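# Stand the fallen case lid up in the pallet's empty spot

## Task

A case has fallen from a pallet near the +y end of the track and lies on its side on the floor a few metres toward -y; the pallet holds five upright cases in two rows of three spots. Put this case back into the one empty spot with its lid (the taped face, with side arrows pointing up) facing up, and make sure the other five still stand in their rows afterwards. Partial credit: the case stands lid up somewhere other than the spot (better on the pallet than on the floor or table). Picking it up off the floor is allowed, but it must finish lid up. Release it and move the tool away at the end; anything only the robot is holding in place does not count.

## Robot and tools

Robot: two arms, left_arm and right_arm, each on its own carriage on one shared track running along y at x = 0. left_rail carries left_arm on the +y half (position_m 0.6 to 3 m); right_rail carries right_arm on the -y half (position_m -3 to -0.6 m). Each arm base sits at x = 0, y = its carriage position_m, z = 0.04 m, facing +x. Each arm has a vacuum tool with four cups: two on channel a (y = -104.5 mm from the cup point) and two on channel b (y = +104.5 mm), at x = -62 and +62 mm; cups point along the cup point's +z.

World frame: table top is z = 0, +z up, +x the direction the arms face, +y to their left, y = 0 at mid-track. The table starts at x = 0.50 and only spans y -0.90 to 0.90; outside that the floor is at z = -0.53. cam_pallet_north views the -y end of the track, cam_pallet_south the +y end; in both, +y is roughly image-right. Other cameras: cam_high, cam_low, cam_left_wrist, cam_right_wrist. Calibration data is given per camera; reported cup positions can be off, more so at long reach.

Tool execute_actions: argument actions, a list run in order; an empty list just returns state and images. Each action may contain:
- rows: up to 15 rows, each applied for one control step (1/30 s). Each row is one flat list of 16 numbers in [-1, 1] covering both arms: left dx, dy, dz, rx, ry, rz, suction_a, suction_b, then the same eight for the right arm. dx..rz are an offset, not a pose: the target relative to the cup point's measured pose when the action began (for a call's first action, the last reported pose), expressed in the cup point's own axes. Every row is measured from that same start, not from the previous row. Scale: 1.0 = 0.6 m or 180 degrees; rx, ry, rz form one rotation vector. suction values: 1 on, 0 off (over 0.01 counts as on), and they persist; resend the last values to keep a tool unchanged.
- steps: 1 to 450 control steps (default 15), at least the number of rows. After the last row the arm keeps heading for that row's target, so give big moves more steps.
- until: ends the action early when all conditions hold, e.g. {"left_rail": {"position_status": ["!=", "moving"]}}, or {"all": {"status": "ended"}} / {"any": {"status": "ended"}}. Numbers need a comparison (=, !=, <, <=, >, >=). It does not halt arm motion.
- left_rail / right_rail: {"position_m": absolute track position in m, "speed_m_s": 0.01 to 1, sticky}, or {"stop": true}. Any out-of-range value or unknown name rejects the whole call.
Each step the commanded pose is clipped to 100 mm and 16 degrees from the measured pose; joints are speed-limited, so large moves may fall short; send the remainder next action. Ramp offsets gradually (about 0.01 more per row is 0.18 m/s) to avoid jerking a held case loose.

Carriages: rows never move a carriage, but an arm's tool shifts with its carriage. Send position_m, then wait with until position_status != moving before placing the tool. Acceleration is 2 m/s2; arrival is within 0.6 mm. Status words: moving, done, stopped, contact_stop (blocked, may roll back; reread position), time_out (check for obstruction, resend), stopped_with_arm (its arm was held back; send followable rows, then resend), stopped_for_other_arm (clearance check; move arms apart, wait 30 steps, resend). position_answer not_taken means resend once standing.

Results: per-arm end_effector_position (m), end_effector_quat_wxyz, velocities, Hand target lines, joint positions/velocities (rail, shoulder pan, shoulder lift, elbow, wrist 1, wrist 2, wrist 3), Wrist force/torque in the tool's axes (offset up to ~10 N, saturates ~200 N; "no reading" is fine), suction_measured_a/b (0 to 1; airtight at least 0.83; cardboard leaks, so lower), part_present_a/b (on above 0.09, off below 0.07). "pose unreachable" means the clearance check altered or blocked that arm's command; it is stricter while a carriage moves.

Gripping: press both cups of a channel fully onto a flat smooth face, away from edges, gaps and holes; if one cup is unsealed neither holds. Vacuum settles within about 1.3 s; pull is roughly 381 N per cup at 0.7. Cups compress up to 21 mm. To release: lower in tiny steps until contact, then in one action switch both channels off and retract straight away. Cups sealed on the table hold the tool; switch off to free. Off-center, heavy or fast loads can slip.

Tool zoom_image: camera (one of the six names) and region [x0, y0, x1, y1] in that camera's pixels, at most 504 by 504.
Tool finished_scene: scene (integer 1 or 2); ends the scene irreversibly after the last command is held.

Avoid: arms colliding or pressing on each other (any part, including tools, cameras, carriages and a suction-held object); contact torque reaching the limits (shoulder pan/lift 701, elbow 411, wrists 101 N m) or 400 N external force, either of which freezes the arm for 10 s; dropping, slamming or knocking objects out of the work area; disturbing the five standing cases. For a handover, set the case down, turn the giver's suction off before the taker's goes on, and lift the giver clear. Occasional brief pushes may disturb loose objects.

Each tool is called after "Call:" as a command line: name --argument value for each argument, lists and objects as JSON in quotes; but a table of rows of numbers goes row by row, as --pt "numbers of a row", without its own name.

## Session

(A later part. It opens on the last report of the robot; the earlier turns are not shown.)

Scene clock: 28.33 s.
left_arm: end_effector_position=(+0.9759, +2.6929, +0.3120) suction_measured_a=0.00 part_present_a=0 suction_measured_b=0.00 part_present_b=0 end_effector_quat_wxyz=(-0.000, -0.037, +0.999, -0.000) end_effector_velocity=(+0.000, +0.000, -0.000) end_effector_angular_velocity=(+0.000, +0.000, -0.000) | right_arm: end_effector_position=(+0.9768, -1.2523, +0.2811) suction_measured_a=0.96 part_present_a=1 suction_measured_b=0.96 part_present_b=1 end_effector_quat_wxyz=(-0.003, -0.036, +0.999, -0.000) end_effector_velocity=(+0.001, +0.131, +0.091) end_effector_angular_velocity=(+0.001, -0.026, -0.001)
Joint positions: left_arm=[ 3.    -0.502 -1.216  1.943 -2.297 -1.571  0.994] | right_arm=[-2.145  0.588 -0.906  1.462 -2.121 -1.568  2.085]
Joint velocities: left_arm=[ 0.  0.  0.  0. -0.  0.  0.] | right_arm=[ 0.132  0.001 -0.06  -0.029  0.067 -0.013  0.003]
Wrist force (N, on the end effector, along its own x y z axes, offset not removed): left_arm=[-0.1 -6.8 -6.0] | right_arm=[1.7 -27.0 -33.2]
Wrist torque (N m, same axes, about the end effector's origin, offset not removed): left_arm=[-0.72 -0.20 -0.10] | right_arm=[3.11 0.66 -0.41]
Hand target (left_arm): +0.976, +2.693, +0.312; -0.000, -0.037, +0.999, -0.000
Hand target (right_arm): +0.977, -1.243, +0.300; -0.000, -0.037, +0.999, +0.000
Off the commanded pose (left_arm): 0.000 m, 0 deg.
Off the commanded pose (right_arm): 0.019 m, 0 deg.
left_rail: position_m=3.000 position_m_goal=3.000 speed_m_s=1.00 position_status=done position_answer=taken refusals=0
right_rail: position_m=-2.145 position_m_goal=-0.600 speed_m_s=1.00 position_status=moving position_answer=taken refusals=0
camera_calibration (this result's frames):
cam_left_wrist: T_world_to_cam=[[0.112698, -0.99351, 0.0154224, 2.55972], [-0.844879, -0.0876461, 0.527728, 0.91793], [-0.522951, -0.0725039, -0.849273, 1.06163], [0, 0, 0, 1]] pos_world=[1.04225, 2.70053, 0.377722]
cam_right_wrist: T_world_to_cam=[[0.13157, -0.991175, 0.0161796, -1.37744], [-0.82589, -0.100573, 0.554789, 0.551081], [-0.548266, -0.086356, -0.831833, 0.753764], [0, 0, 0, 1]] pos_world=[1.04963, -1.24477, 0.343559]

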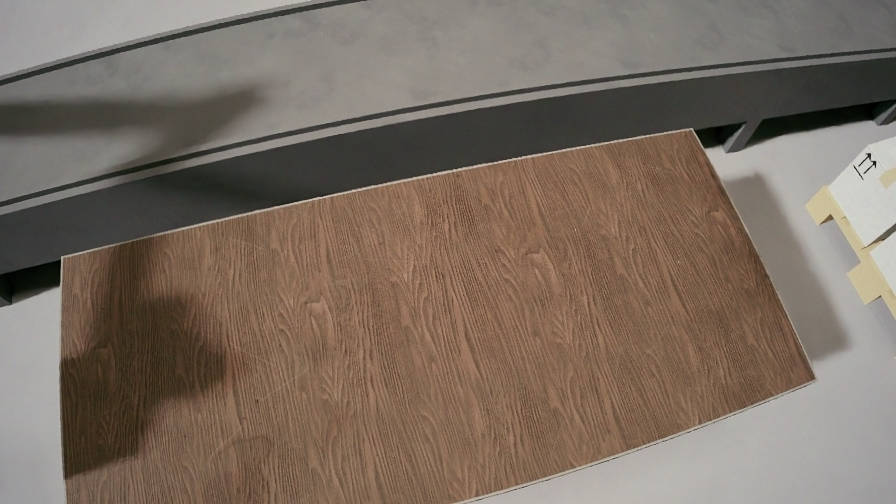

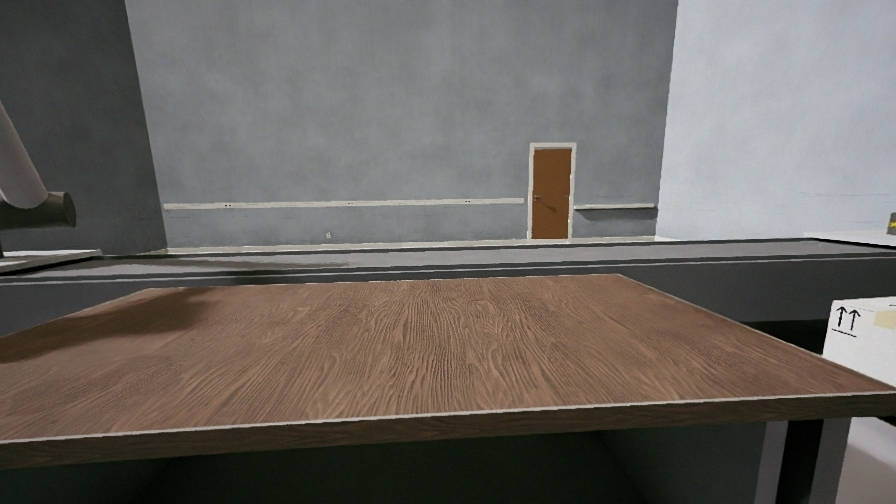

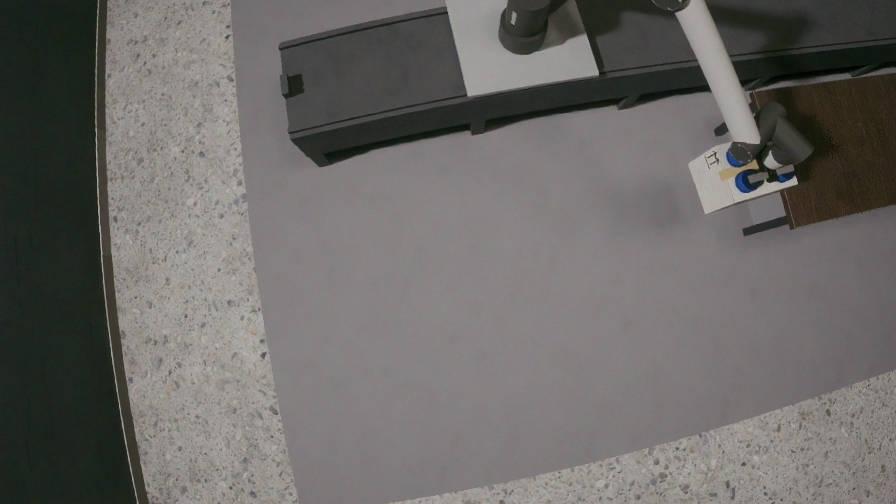

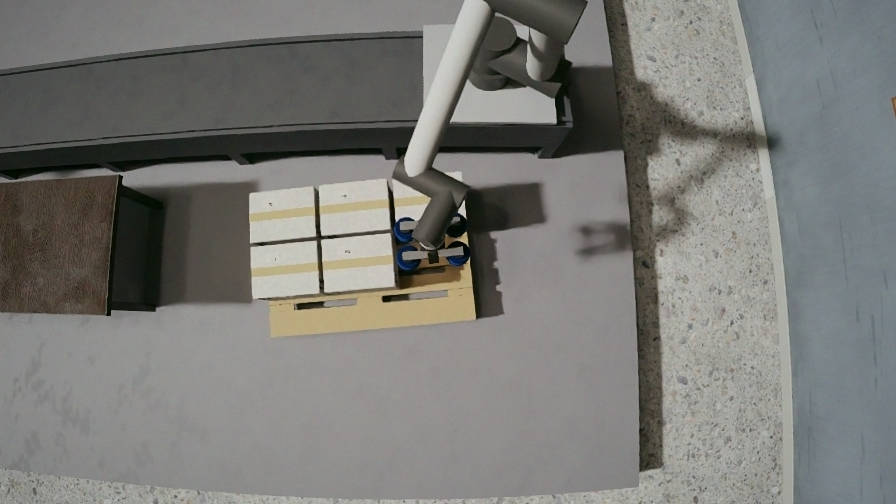

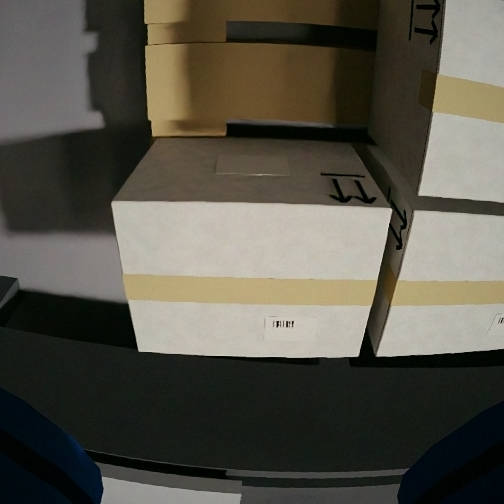

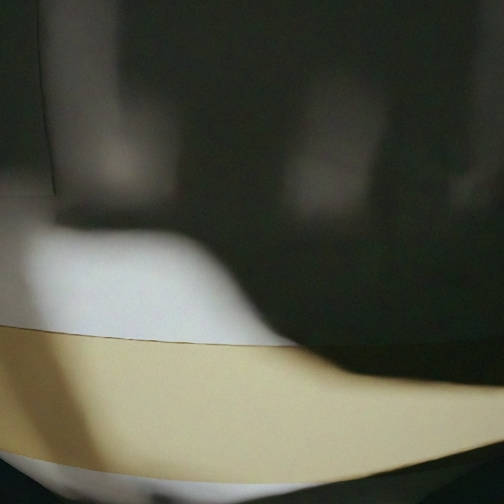

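Call:
execute_actions --actions '[]'

Scene clock: 29.50 s.
left_arm: end_effector_position=(+0.9759, +2.6929, +0.3120) suction_measured_a=0.00 part_present_a=0 suction_measured_b=0.00 part_present_b=0 end_effector_quat_wxyz=(-0.000, -0.037, +0.999, -0.000) end_effector_velocity=(-0.000, +0.000, +0.000) end_effector_angular_velocity=(-0.000, -0.000, +0.000) | right_arm: end_effector_position=(+0.9769, -0.2691, +0.3003) suction_measured_a=0.96 part_present_a=1 suction_measured_b=0.96 part_present_b=1 end_effector_quat_wxyz=(-0.000, -0.037, +0.999, +0.000) end_effector_velocity=(+0.000, +1.000, +0.000) end_effector_angular_velocity=(+0.000, -0.000, -0.000)
Joint positions: left_arm=[ 3.    -0.502 -1.216  1.943 -2.297 -1.571  0.994] | right_arm=[-1.162  0.588 -0.919  1.456 -2.107 -1.57   2.086]
Joint velocities: left_arm=[ 0.  0. -0.  0. -0.  0. -0.] | right_arm=[ 1. -0. -0. -0.  0.  0.  0.]
Wrist force (N, on the end effector, along its own x y z axes, offset not removed): left_arm=[-1.0 -6.7 -8.2] | right_arm=[-1.3 -5.7 -49.1]
Wrist torque (N m, same axes, about the end effector's origin, offset not removed): left_arm=[-0.60 -0.11 -0.22] | right_arm=[1.22 0.45 -0.34]
Hand target (left_arm): +0.976, +2.693, +0.312; -0.000, -0.037, +0.999, -0.000
Hand target (right_arm): +0.977, -0.223, +0.300; -0.000, -0.037, +0.999, +0.000
Off the commanded pose (left_arm): 0.000 m, 0 deg.
Off the commanded pose (right_arm): 0.000 m, 0 deg.
left_rail: position_m=3.000 position_m_goal=3.000 speed_m_s=1.00 position_status=done position_answer=taken refusals=0
right_rail: position_m=-1.162 position_m_goal=-0.600 speed_m_s=1.00 position_status=moving position_answer=taken refusals=0
camera_calibration (this result's frames):
cam_left_wrist: T_world_to_cam=[[0.112698, -0.99351, 0.0154224, 2.55972], [-0.844879, -0.087646, 0.527728, 0.91793], [-0.522951, -0.0725038, -0.849273, 1.06163], [0, 0, 0, 1]] pos_world=[1.04225, 2.70053, 0.377722]
cam_right_wrist: T_world_to_cam=[[0.131614, -0.991172, 0.0160184, -0.40321], [-0.829202, -0.101222, 0.549707, 0.643956], [-0.543233, -0.0856315, -0.835204, 0.851053], [0, 0, 0, 1]] pos_world=[1.04936, -0.26159, 0.363274]

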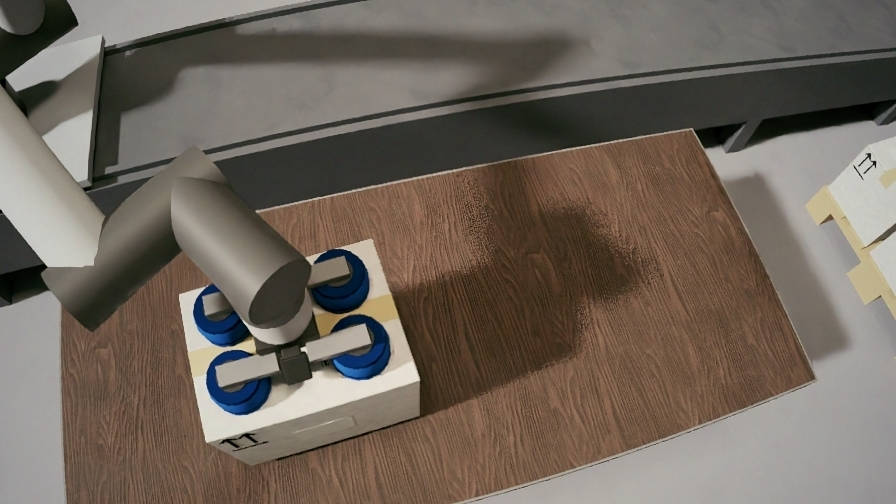

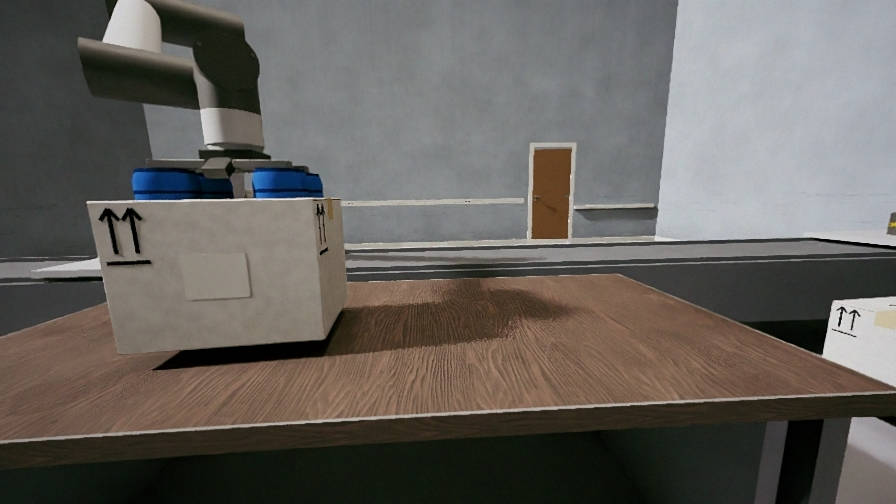

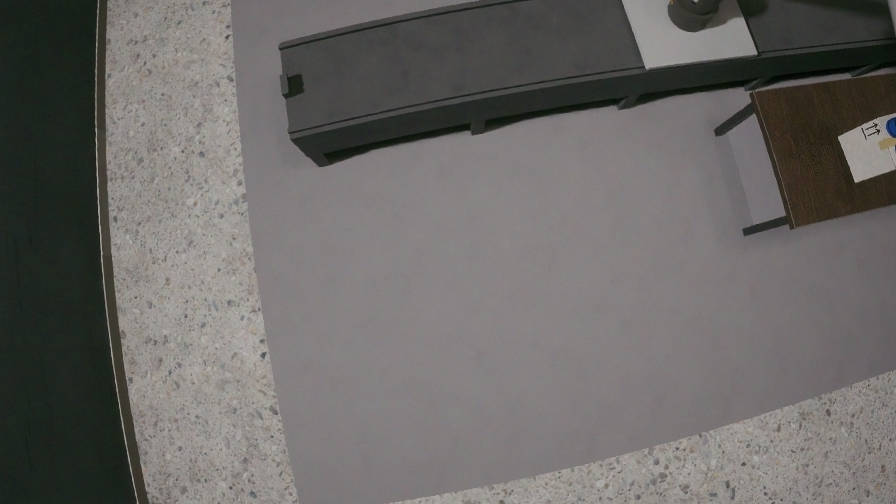

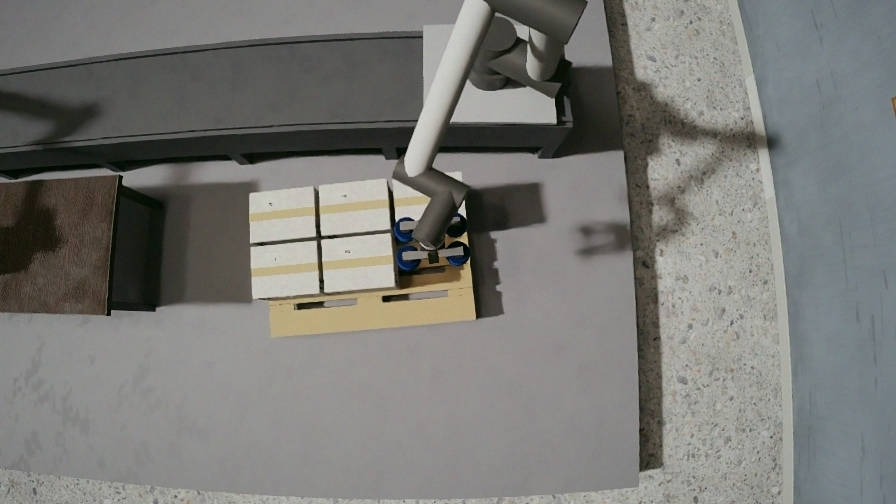

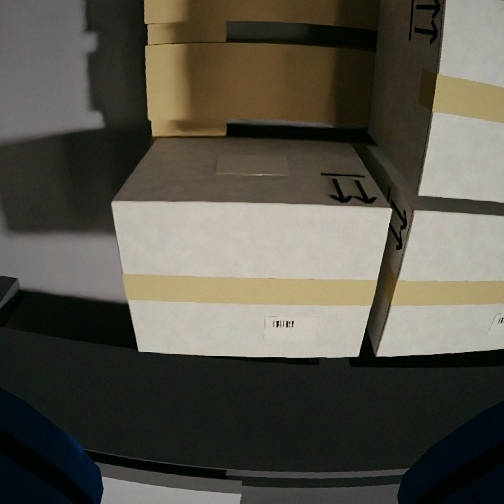

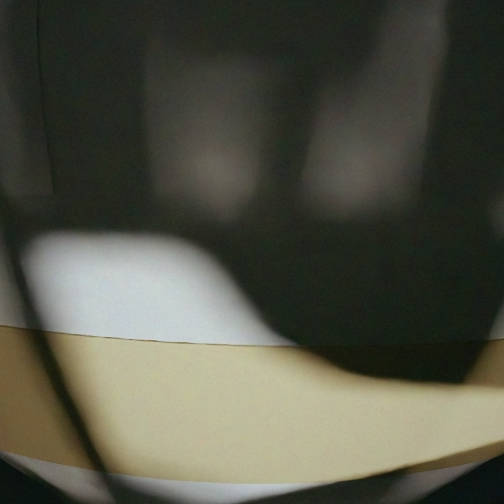

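Call:
zoom_image --camera "cam_high" --region '[160, 220, 440, 480]'

Region (160, 220, 440, 480) of cam_high's 896x504 image, scaled by 1.800, with more detail than that image has; it fills the top 468 rows of this view, and the rest is white.

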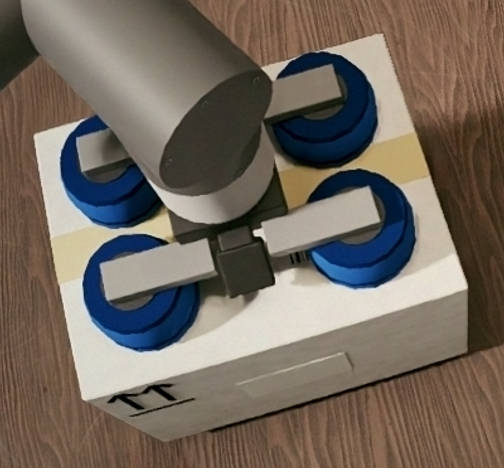

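Call:
execute_actions --actions '[]'

Scene clock: 30.17 s.
left_arm: end_effector_position=(+0.9759, +2.6929, +0.3120) suction_measured_a=0.00 part_present_a=0 suction_measured_b=0.00 part_present_b=0 end_effector_quat_wxyz=(-0.000, -0.037, +0.999, -0.000) end_effector_velocity=(+0.000, -0.000, -0.000) end_effector_angular_velocity=(+0.000, +0.000, -0.000) | right_arm: end_effector_position=(+0.9770, +0.2719, +0.3004) suction_measured_a=0.96 part_present_a=1 suction_measured_b=0.96 part_present_b=1 end_effector_quat_wxyz=(-0.000, -0.037, +0.999, +0.000) end_effector_velocity=(+0.000, +0.295, -0.000) end_effector_angular_velocity=(-0.000, +0.000, -0.000)
Joint positions: left_arm=[ 3.    -0.502 -1.216  1.943 -2.297 -1.571  0.994] | right_arm=[-0.621  0.588 -0.919  1.456 -2.107 -1.57   2.086]
Joint velocities: left_arm=[ 0. -0.  0. -0.  0.  0.  0.] | right_arm=[ 0.295  0.     0.    -0.     0.    -0.     0.   ]
Wrist force (N, on the end effector, along its own x y z axes, offset not removed): left_arm=[5.0 -15.7 -1.9] | right_arm=[-0.8 14.1 -48.8]
Wrist torque (N m, same axes, about the end effector's origin, offset not removed): left_arm=[-1.92 -1.01 -0.12] | right_arm=[0.51 0.06 -0.38]
Hand target (left_arm): +0.976, +2.693, +0.312; -0.000, -0.037, +0.999, -0.000
Hand target (right_arm): +0.977, +0.283, +0.300; -0.000, -0.037, +0.999, +0.000
Off the commanded pose (left_arm): 0.000 m, 0 deg.
Off the commanded pose (right_arm): 0.000 m, 0 deg.
left_rail: position_m=3.000 position_m_goal=3.000 speed_m_s=1.00 position_status=done position_answer=taken refusals=0
right_rail: position_m=-0.621 position_m_goal=-0.600 speed_m_s=1.00 position_status=moving position_answer=taken refusals=0
camera_calibration (this result's frames):
cam_left_wrist: T_world_to_cam=[[0.112698, -0.99351, 0.0154224, 2.55972], [-0.844879, -0.087646, 0.527728, 0.91793], [-0.522951, -0.0725038, -0.849273, 1.06163], [0, 0, 0, 1]] pos_world=[1.04225, 2.70053, 0.377722]
cam_right_wrist: T_world_to_cam=[[0.131577, -0.991177, 0.0159881, 0.133035], [-0.829241, -0.101214, 0.54965, 0.69879], [-0.543183, -0.0855791, -0.835242, 0.897417], [0, 0, 0, 1]] pos_world=[1.04942, 0.279388, 0.363343]

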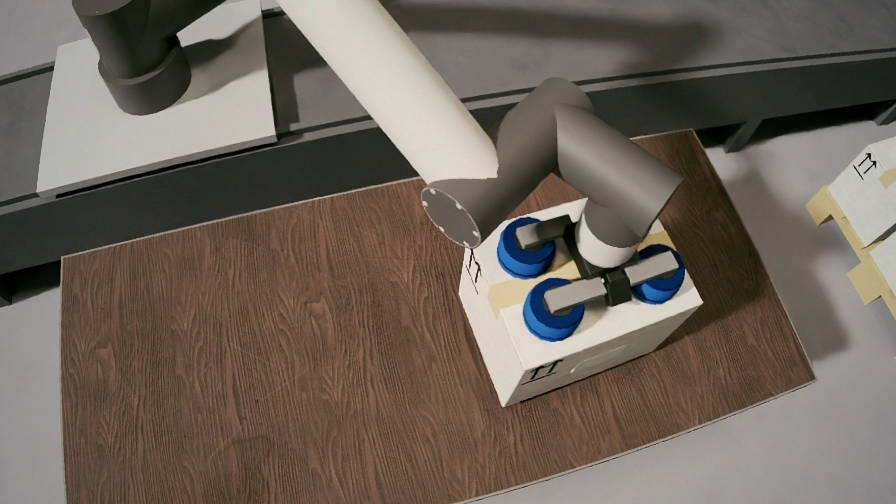

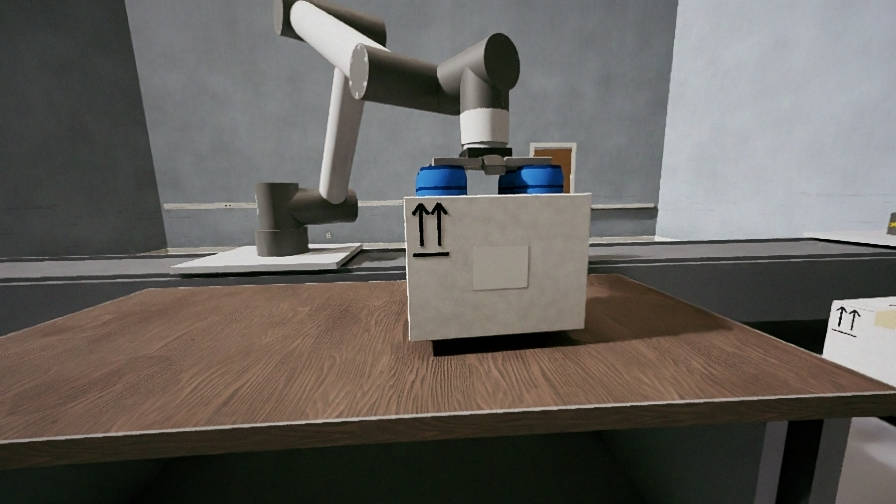

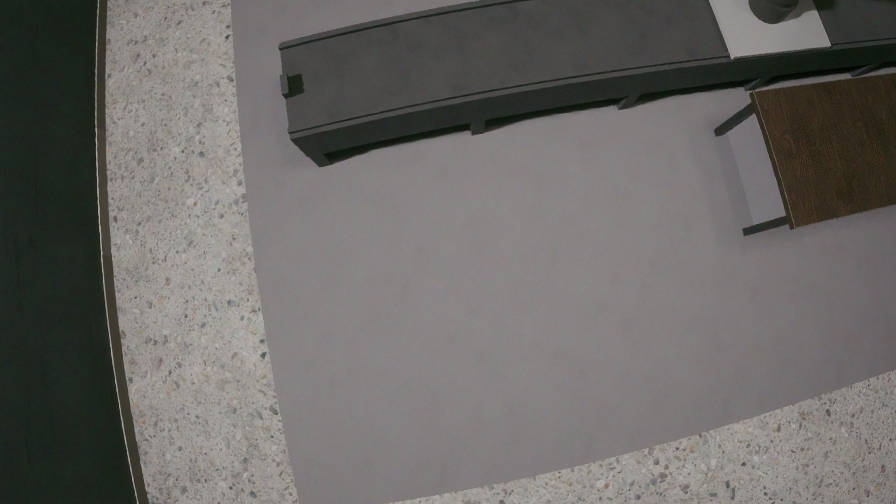

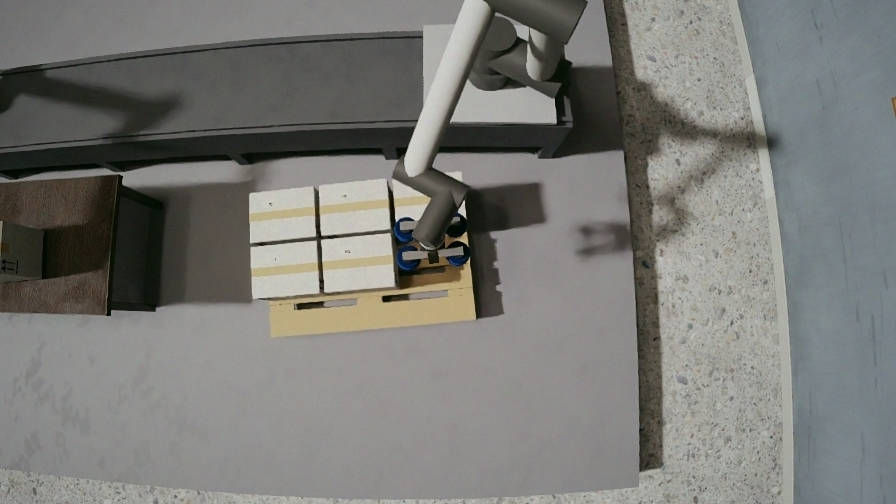

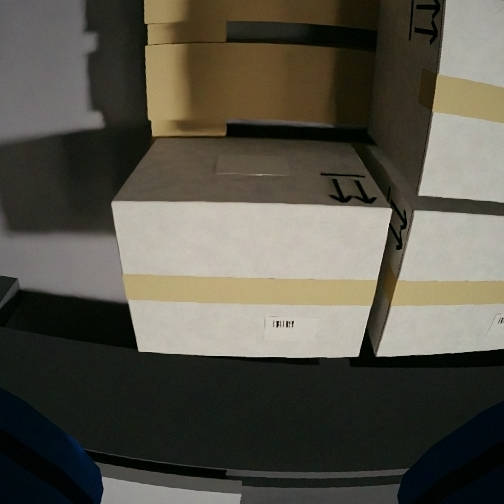

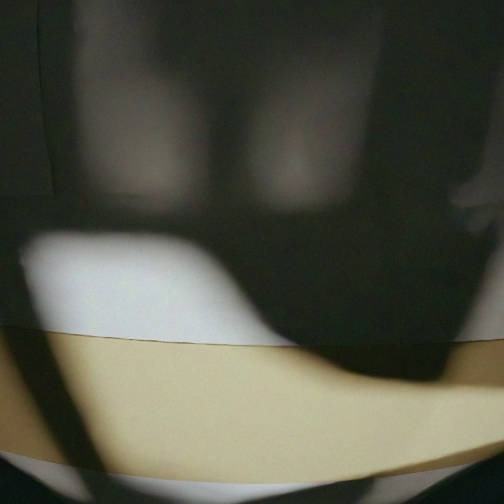

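Call:
execute_actions --actions '[]'

Call:
zoom_image --camera "cam_low" --region '[405, 320, 475, 370]'

Scene clock: 30.37 s.
left_arm: end_effector_position=(+0.9759, +2.6929, +0.3120) suction_measured_a=0.00 part_present_a=0 suction_measured_b=0.00 part_present_b=0 end_effector_quat_wxyz=(-0.000, -0.037, +0.999, -0.000) end_effector_velocity=(+0.000, -0.000, -0.000) end_effector_angular_velocity=(+0.000, +0.000, +0.000) | right_arm: end_effector_position=(+0.9770, +0.2933, +0.3004) suction_measured_a=0.96 part_present_a=1 suction_measured_b=0.96 part_present_b=1 end_effector_quat_wxyz=(-0.000, -0.036, +0.999, +0.000) end_effector_velocity=(+0.001, -0.001, +0.000) end_effector_angular_velocity=(-0.001, -0.000, -0.001)
Joint positions: left_arm=[ 3.    -0.502 -1.216  1.943 -2.297 -1.571  0.994] | right_arm=[-0.6    0.588 -0.919  1.456 -2.107 -1.57   2.086]
Joint velocities: left_arm=[ 0.  0.  0. -0.  0. -0. -0.] | right_arm=[ 0.    -0.001 -0.     0.    -0.    -0.001  0.   ]
Wrist force (N, on the end effector, along its own x y z axes, offset not removed): left_arm=[-1.9 -11.3 -0.3] | right_arm=[-1.6 -6.2 -48.5]
Wrist torque (N m, same axes, about the end effector's origin, offset not removed): left_arm=[-1.43 0.08 -0.06] | right_arm=[1.57 0.55 -0.39]
Hand target (left_arm): +0.976, +2.693, +0.312; -0.000, -0.037, +0.999, -0.000
Hand target (right_arm): +0.977, +0.293, +0.300; -0.000, -0.037, +0.999, +0.000
Off the commanded pose (left_arm): 0.000 m, 0 deg.
Off the commanded pose (right_arm): 0.000 m, 0 deg.
left_rail: position_m=3.000 position_m_goal=3.000 speed_m_s=1.00 position_status=done position_answer=taken refusals=0
right_rail: position_m=-0.600 position_m_goal=-0.600 speed_m_s=1.00 position_status=done position_answer=taken refusals=0
camera_calibration (this result's frames):
cam_left_wrist: T_world_to_cam=[[0.112698, -0.99351, 0.0154224, 2.55972], [-0.844879, -0.0876461, 0.527728, 0.91793], [-0.522951, -0.0725038, -0.849273, 1.06163], [0, 0, 0, 1]] pos_world=[1.04225, 2.70053, 0.377722]
cam_right_wrist: T_world_to_cam=[[0.131546, -0.991181, 0.0160116, 0.15432], [-0.829244, -0.101175, 0.549653, 0.700973], [-0.543185, -0.0855819, -0.83524, 0.899272], [0, 0, 0, 1]] pos_world=[1.04945, 0.300842, 0.363345]

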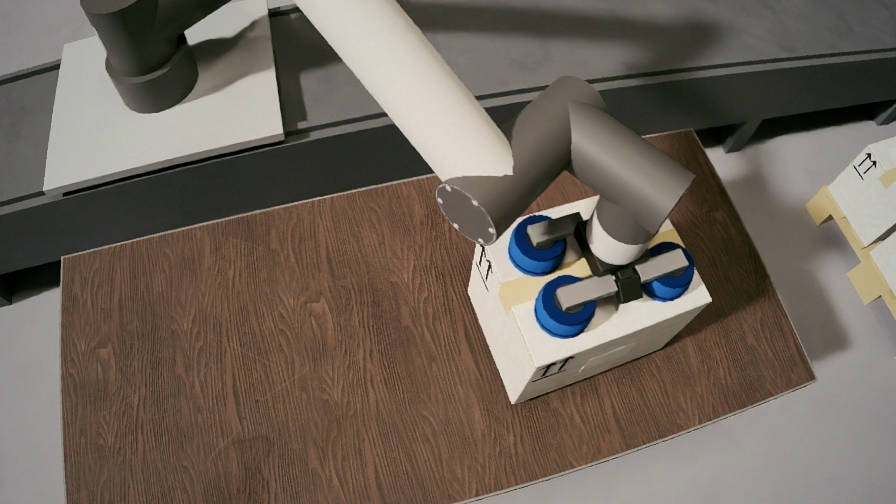

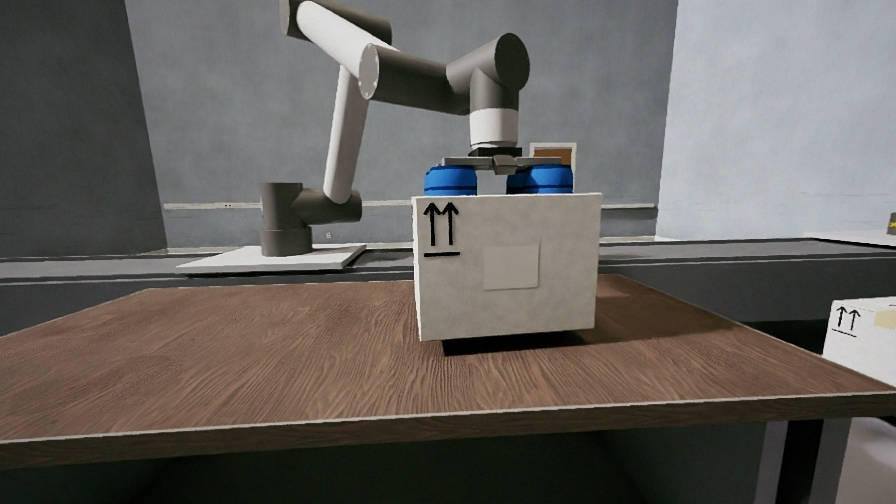

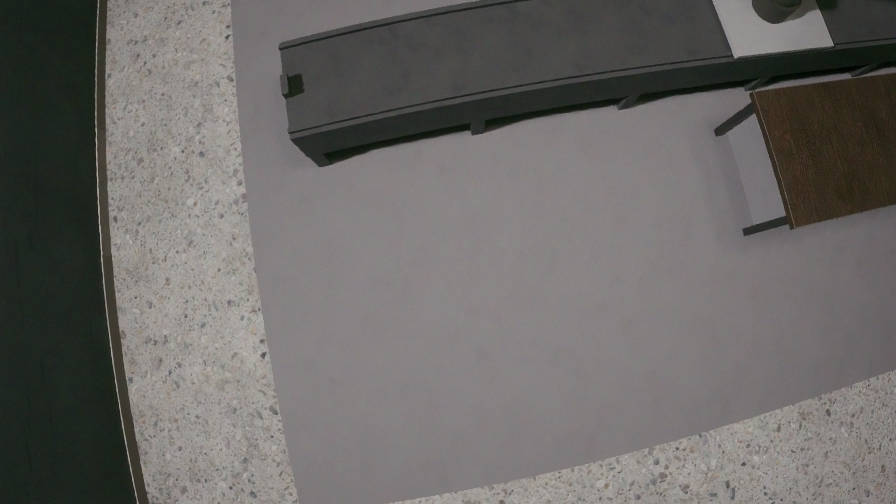

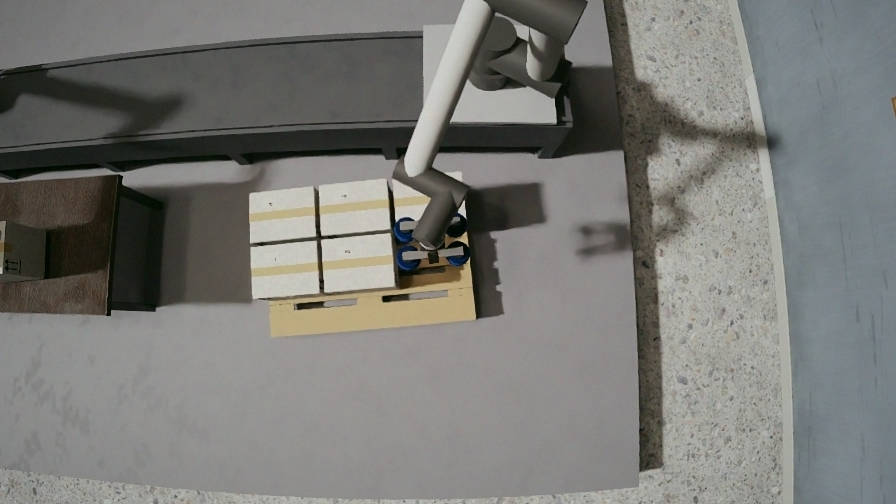

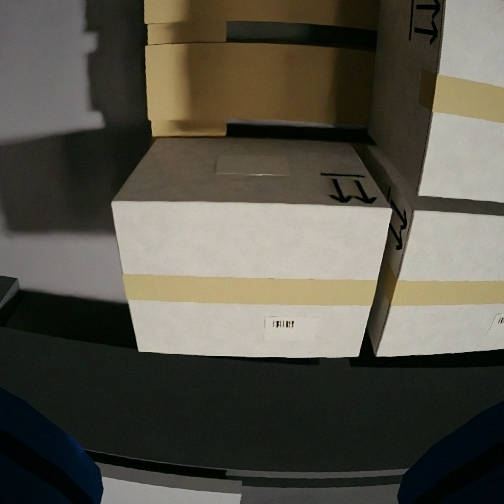

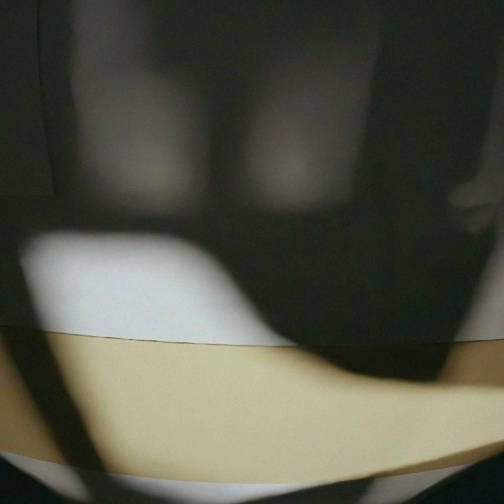

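Region (405, 320, 475, 370) of cam_low's 896x504 image, scaled by 7.200, with more detail than that image has; it fills the top 360 rows of this view, and the rest is white.

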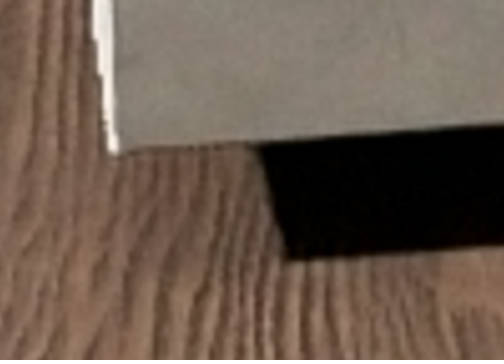

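Call:
execute_actions --actions '[{"rows": [ [0,0,0,0,0,0,0,0, 0,0,0.010,0,0,0,1,1], [0,0,0,0,0,0,0,0, 0,0,0.024,0,0,0,1,1], [0,0,0,0,0,0,0,0, 0,0,0.039,0,0,0,1,1], [0,0,0,0,0,0,0,0, 0,0,0.0507,0,0,0,1,1] ], "steps": 4}]'

Scene clock: 38.50 s.
left_arm: end_effector_position=(+0.9759, +2.6929, +0.3120) suction_measured_a=0.00 part_present_a=0 suction_measured_b=0.00 part_present_b=0 end_effector_quat_wxyz=(-0.000, -0.037, +0.999, -0.000) end_effector_velocity=(-0.000, +0.000, +0.000) end_effector_angular_velocity=(-0.000, -0.000, +0.000) | right_arm: end_effector_position=(+0.9770, +0.2933, +0.2936) suction_measured_a=0.96 part_present_a=1 suction_measured_b=0.96 part_present_b=1 end_effector_quat_wxyz=(-0.000, -0.037, +0.999, +0.000) end_effector_velocity=(-0.002, -0.002, -0.127) end_effector_angular_velocity=(-0.004, +0.005, +0.000)
Joint positions: left_arm=[ 3.    -0.502 -1.216  1.943 -2.297 -1.571  0.994] | right_arm=[-0.6    0.588 -0.915  1.459 -2.115 -1.57   2.086]
Joint velocities: left_arm=[ 0. -0. -0.  0. -0.  0. -0.] | right_arm=[ 0.     0.     0.075  0.064 -0.133  0.     0.   ]
Wrist force (N, on the end effector, along its own x y z axes, offset not removed): left_arm=[-2.9 -4.2 -1.9] | right_arm=[-2.4 -5.5 -59.7]
Wrist torque (N m, same axes, about the end effector's origin, offset not removed): left_arm=[-0.72 0.42 0.04] | right_arm=[1.01 0.33 -0.38]
Hand target (left_arm): +0.976, +2.693, +0.312; -0.000, -0.037, +0.999, -0.000
Hand target (right_arm): +0.977, +0.293, +0.270; -0.000, -0.036, +0.999, -0.000
Off the commanded pose (left_arm): 0.000 m, 0 deg.
Off the commanded pose (right_arm): 0.024 m, 0 deg.
left_rail: position_m=3.000 position_m_goal=3.000 speed_m_s=1.00 position_status=done position_answer=taken refusals=0
right_rail: position_m=-0.600 position_m_goal=-0.600 speed_m_s=1.00 position_status=done position_answer=taken refusals=0
camera_calibration (this result's frames):
cam_left_wrist: T_world_to_cam=[[0.112698, -0.99351, 0.0154222, 2.55972], [-0.844879, -0.0876465, 0.527728, 0.917932], [-0.522951, -0.0725039, -0.849273, 1.06163], [0, 0, 0, 1]] pos_world=[1.04225, 2.70053, 0.377722]
cam_right_wrist: T_world_to_cam=[[0.131557, -0.991181, 0.015908, 0.154467], [-0.829334, -0.101256, 0.549502, 0.704855], [-0.543045, -0.0854835, -0.835341, 0.893451], [0, 0, 0, 1]] pos_world=[1.04942, 0.300851, 0.35656]

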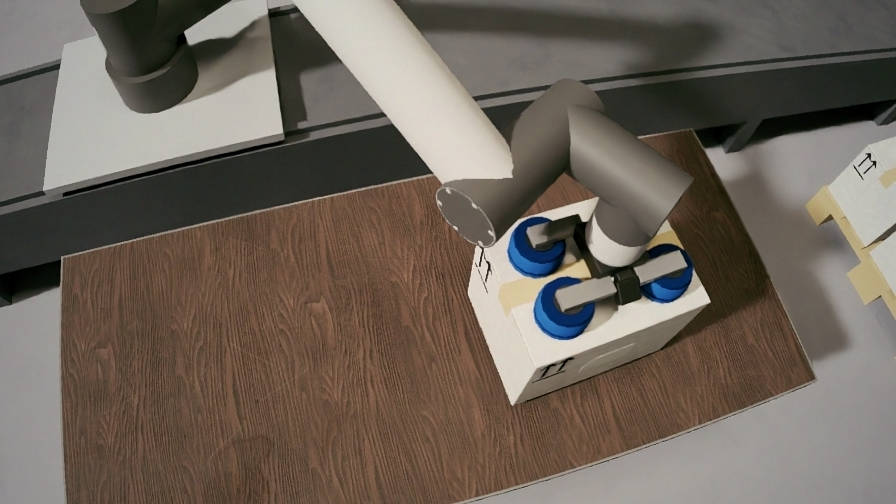

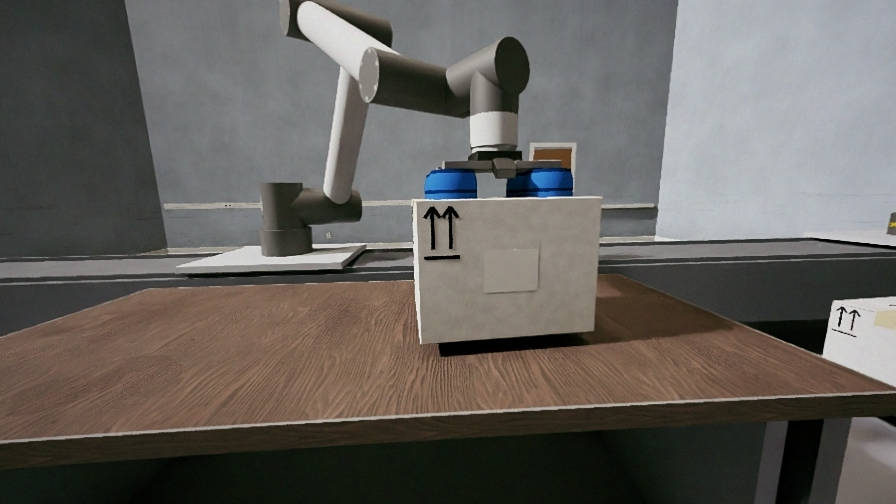

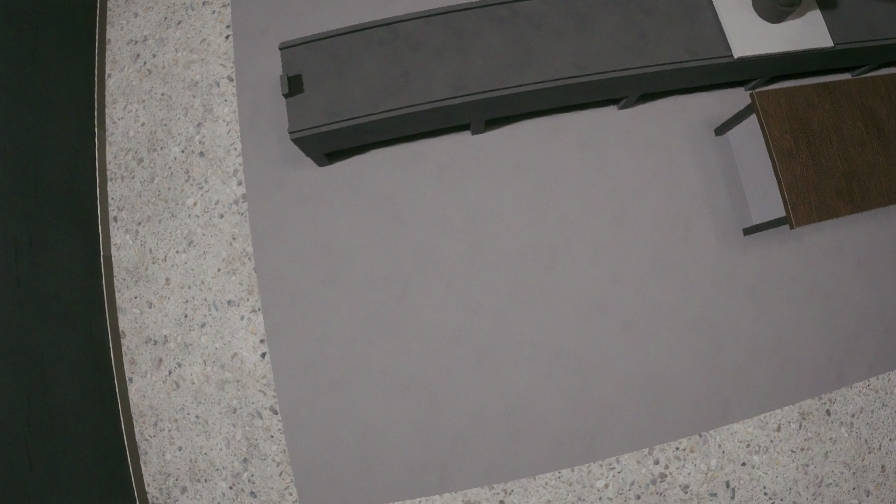

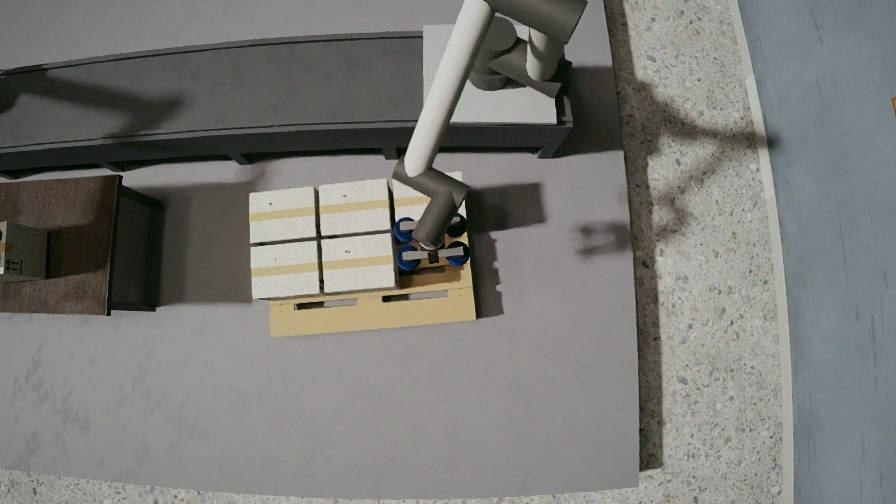

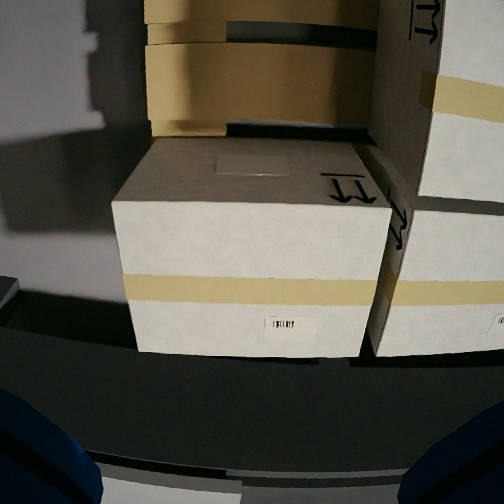

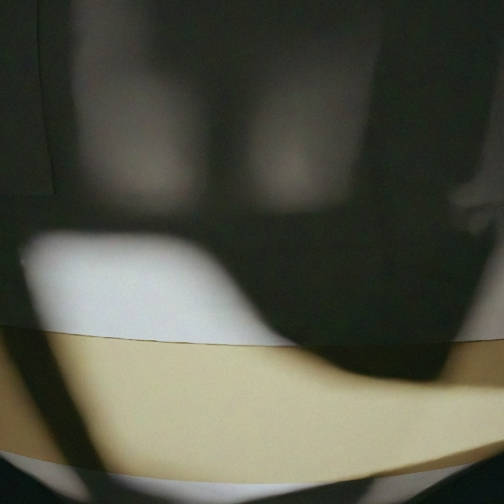

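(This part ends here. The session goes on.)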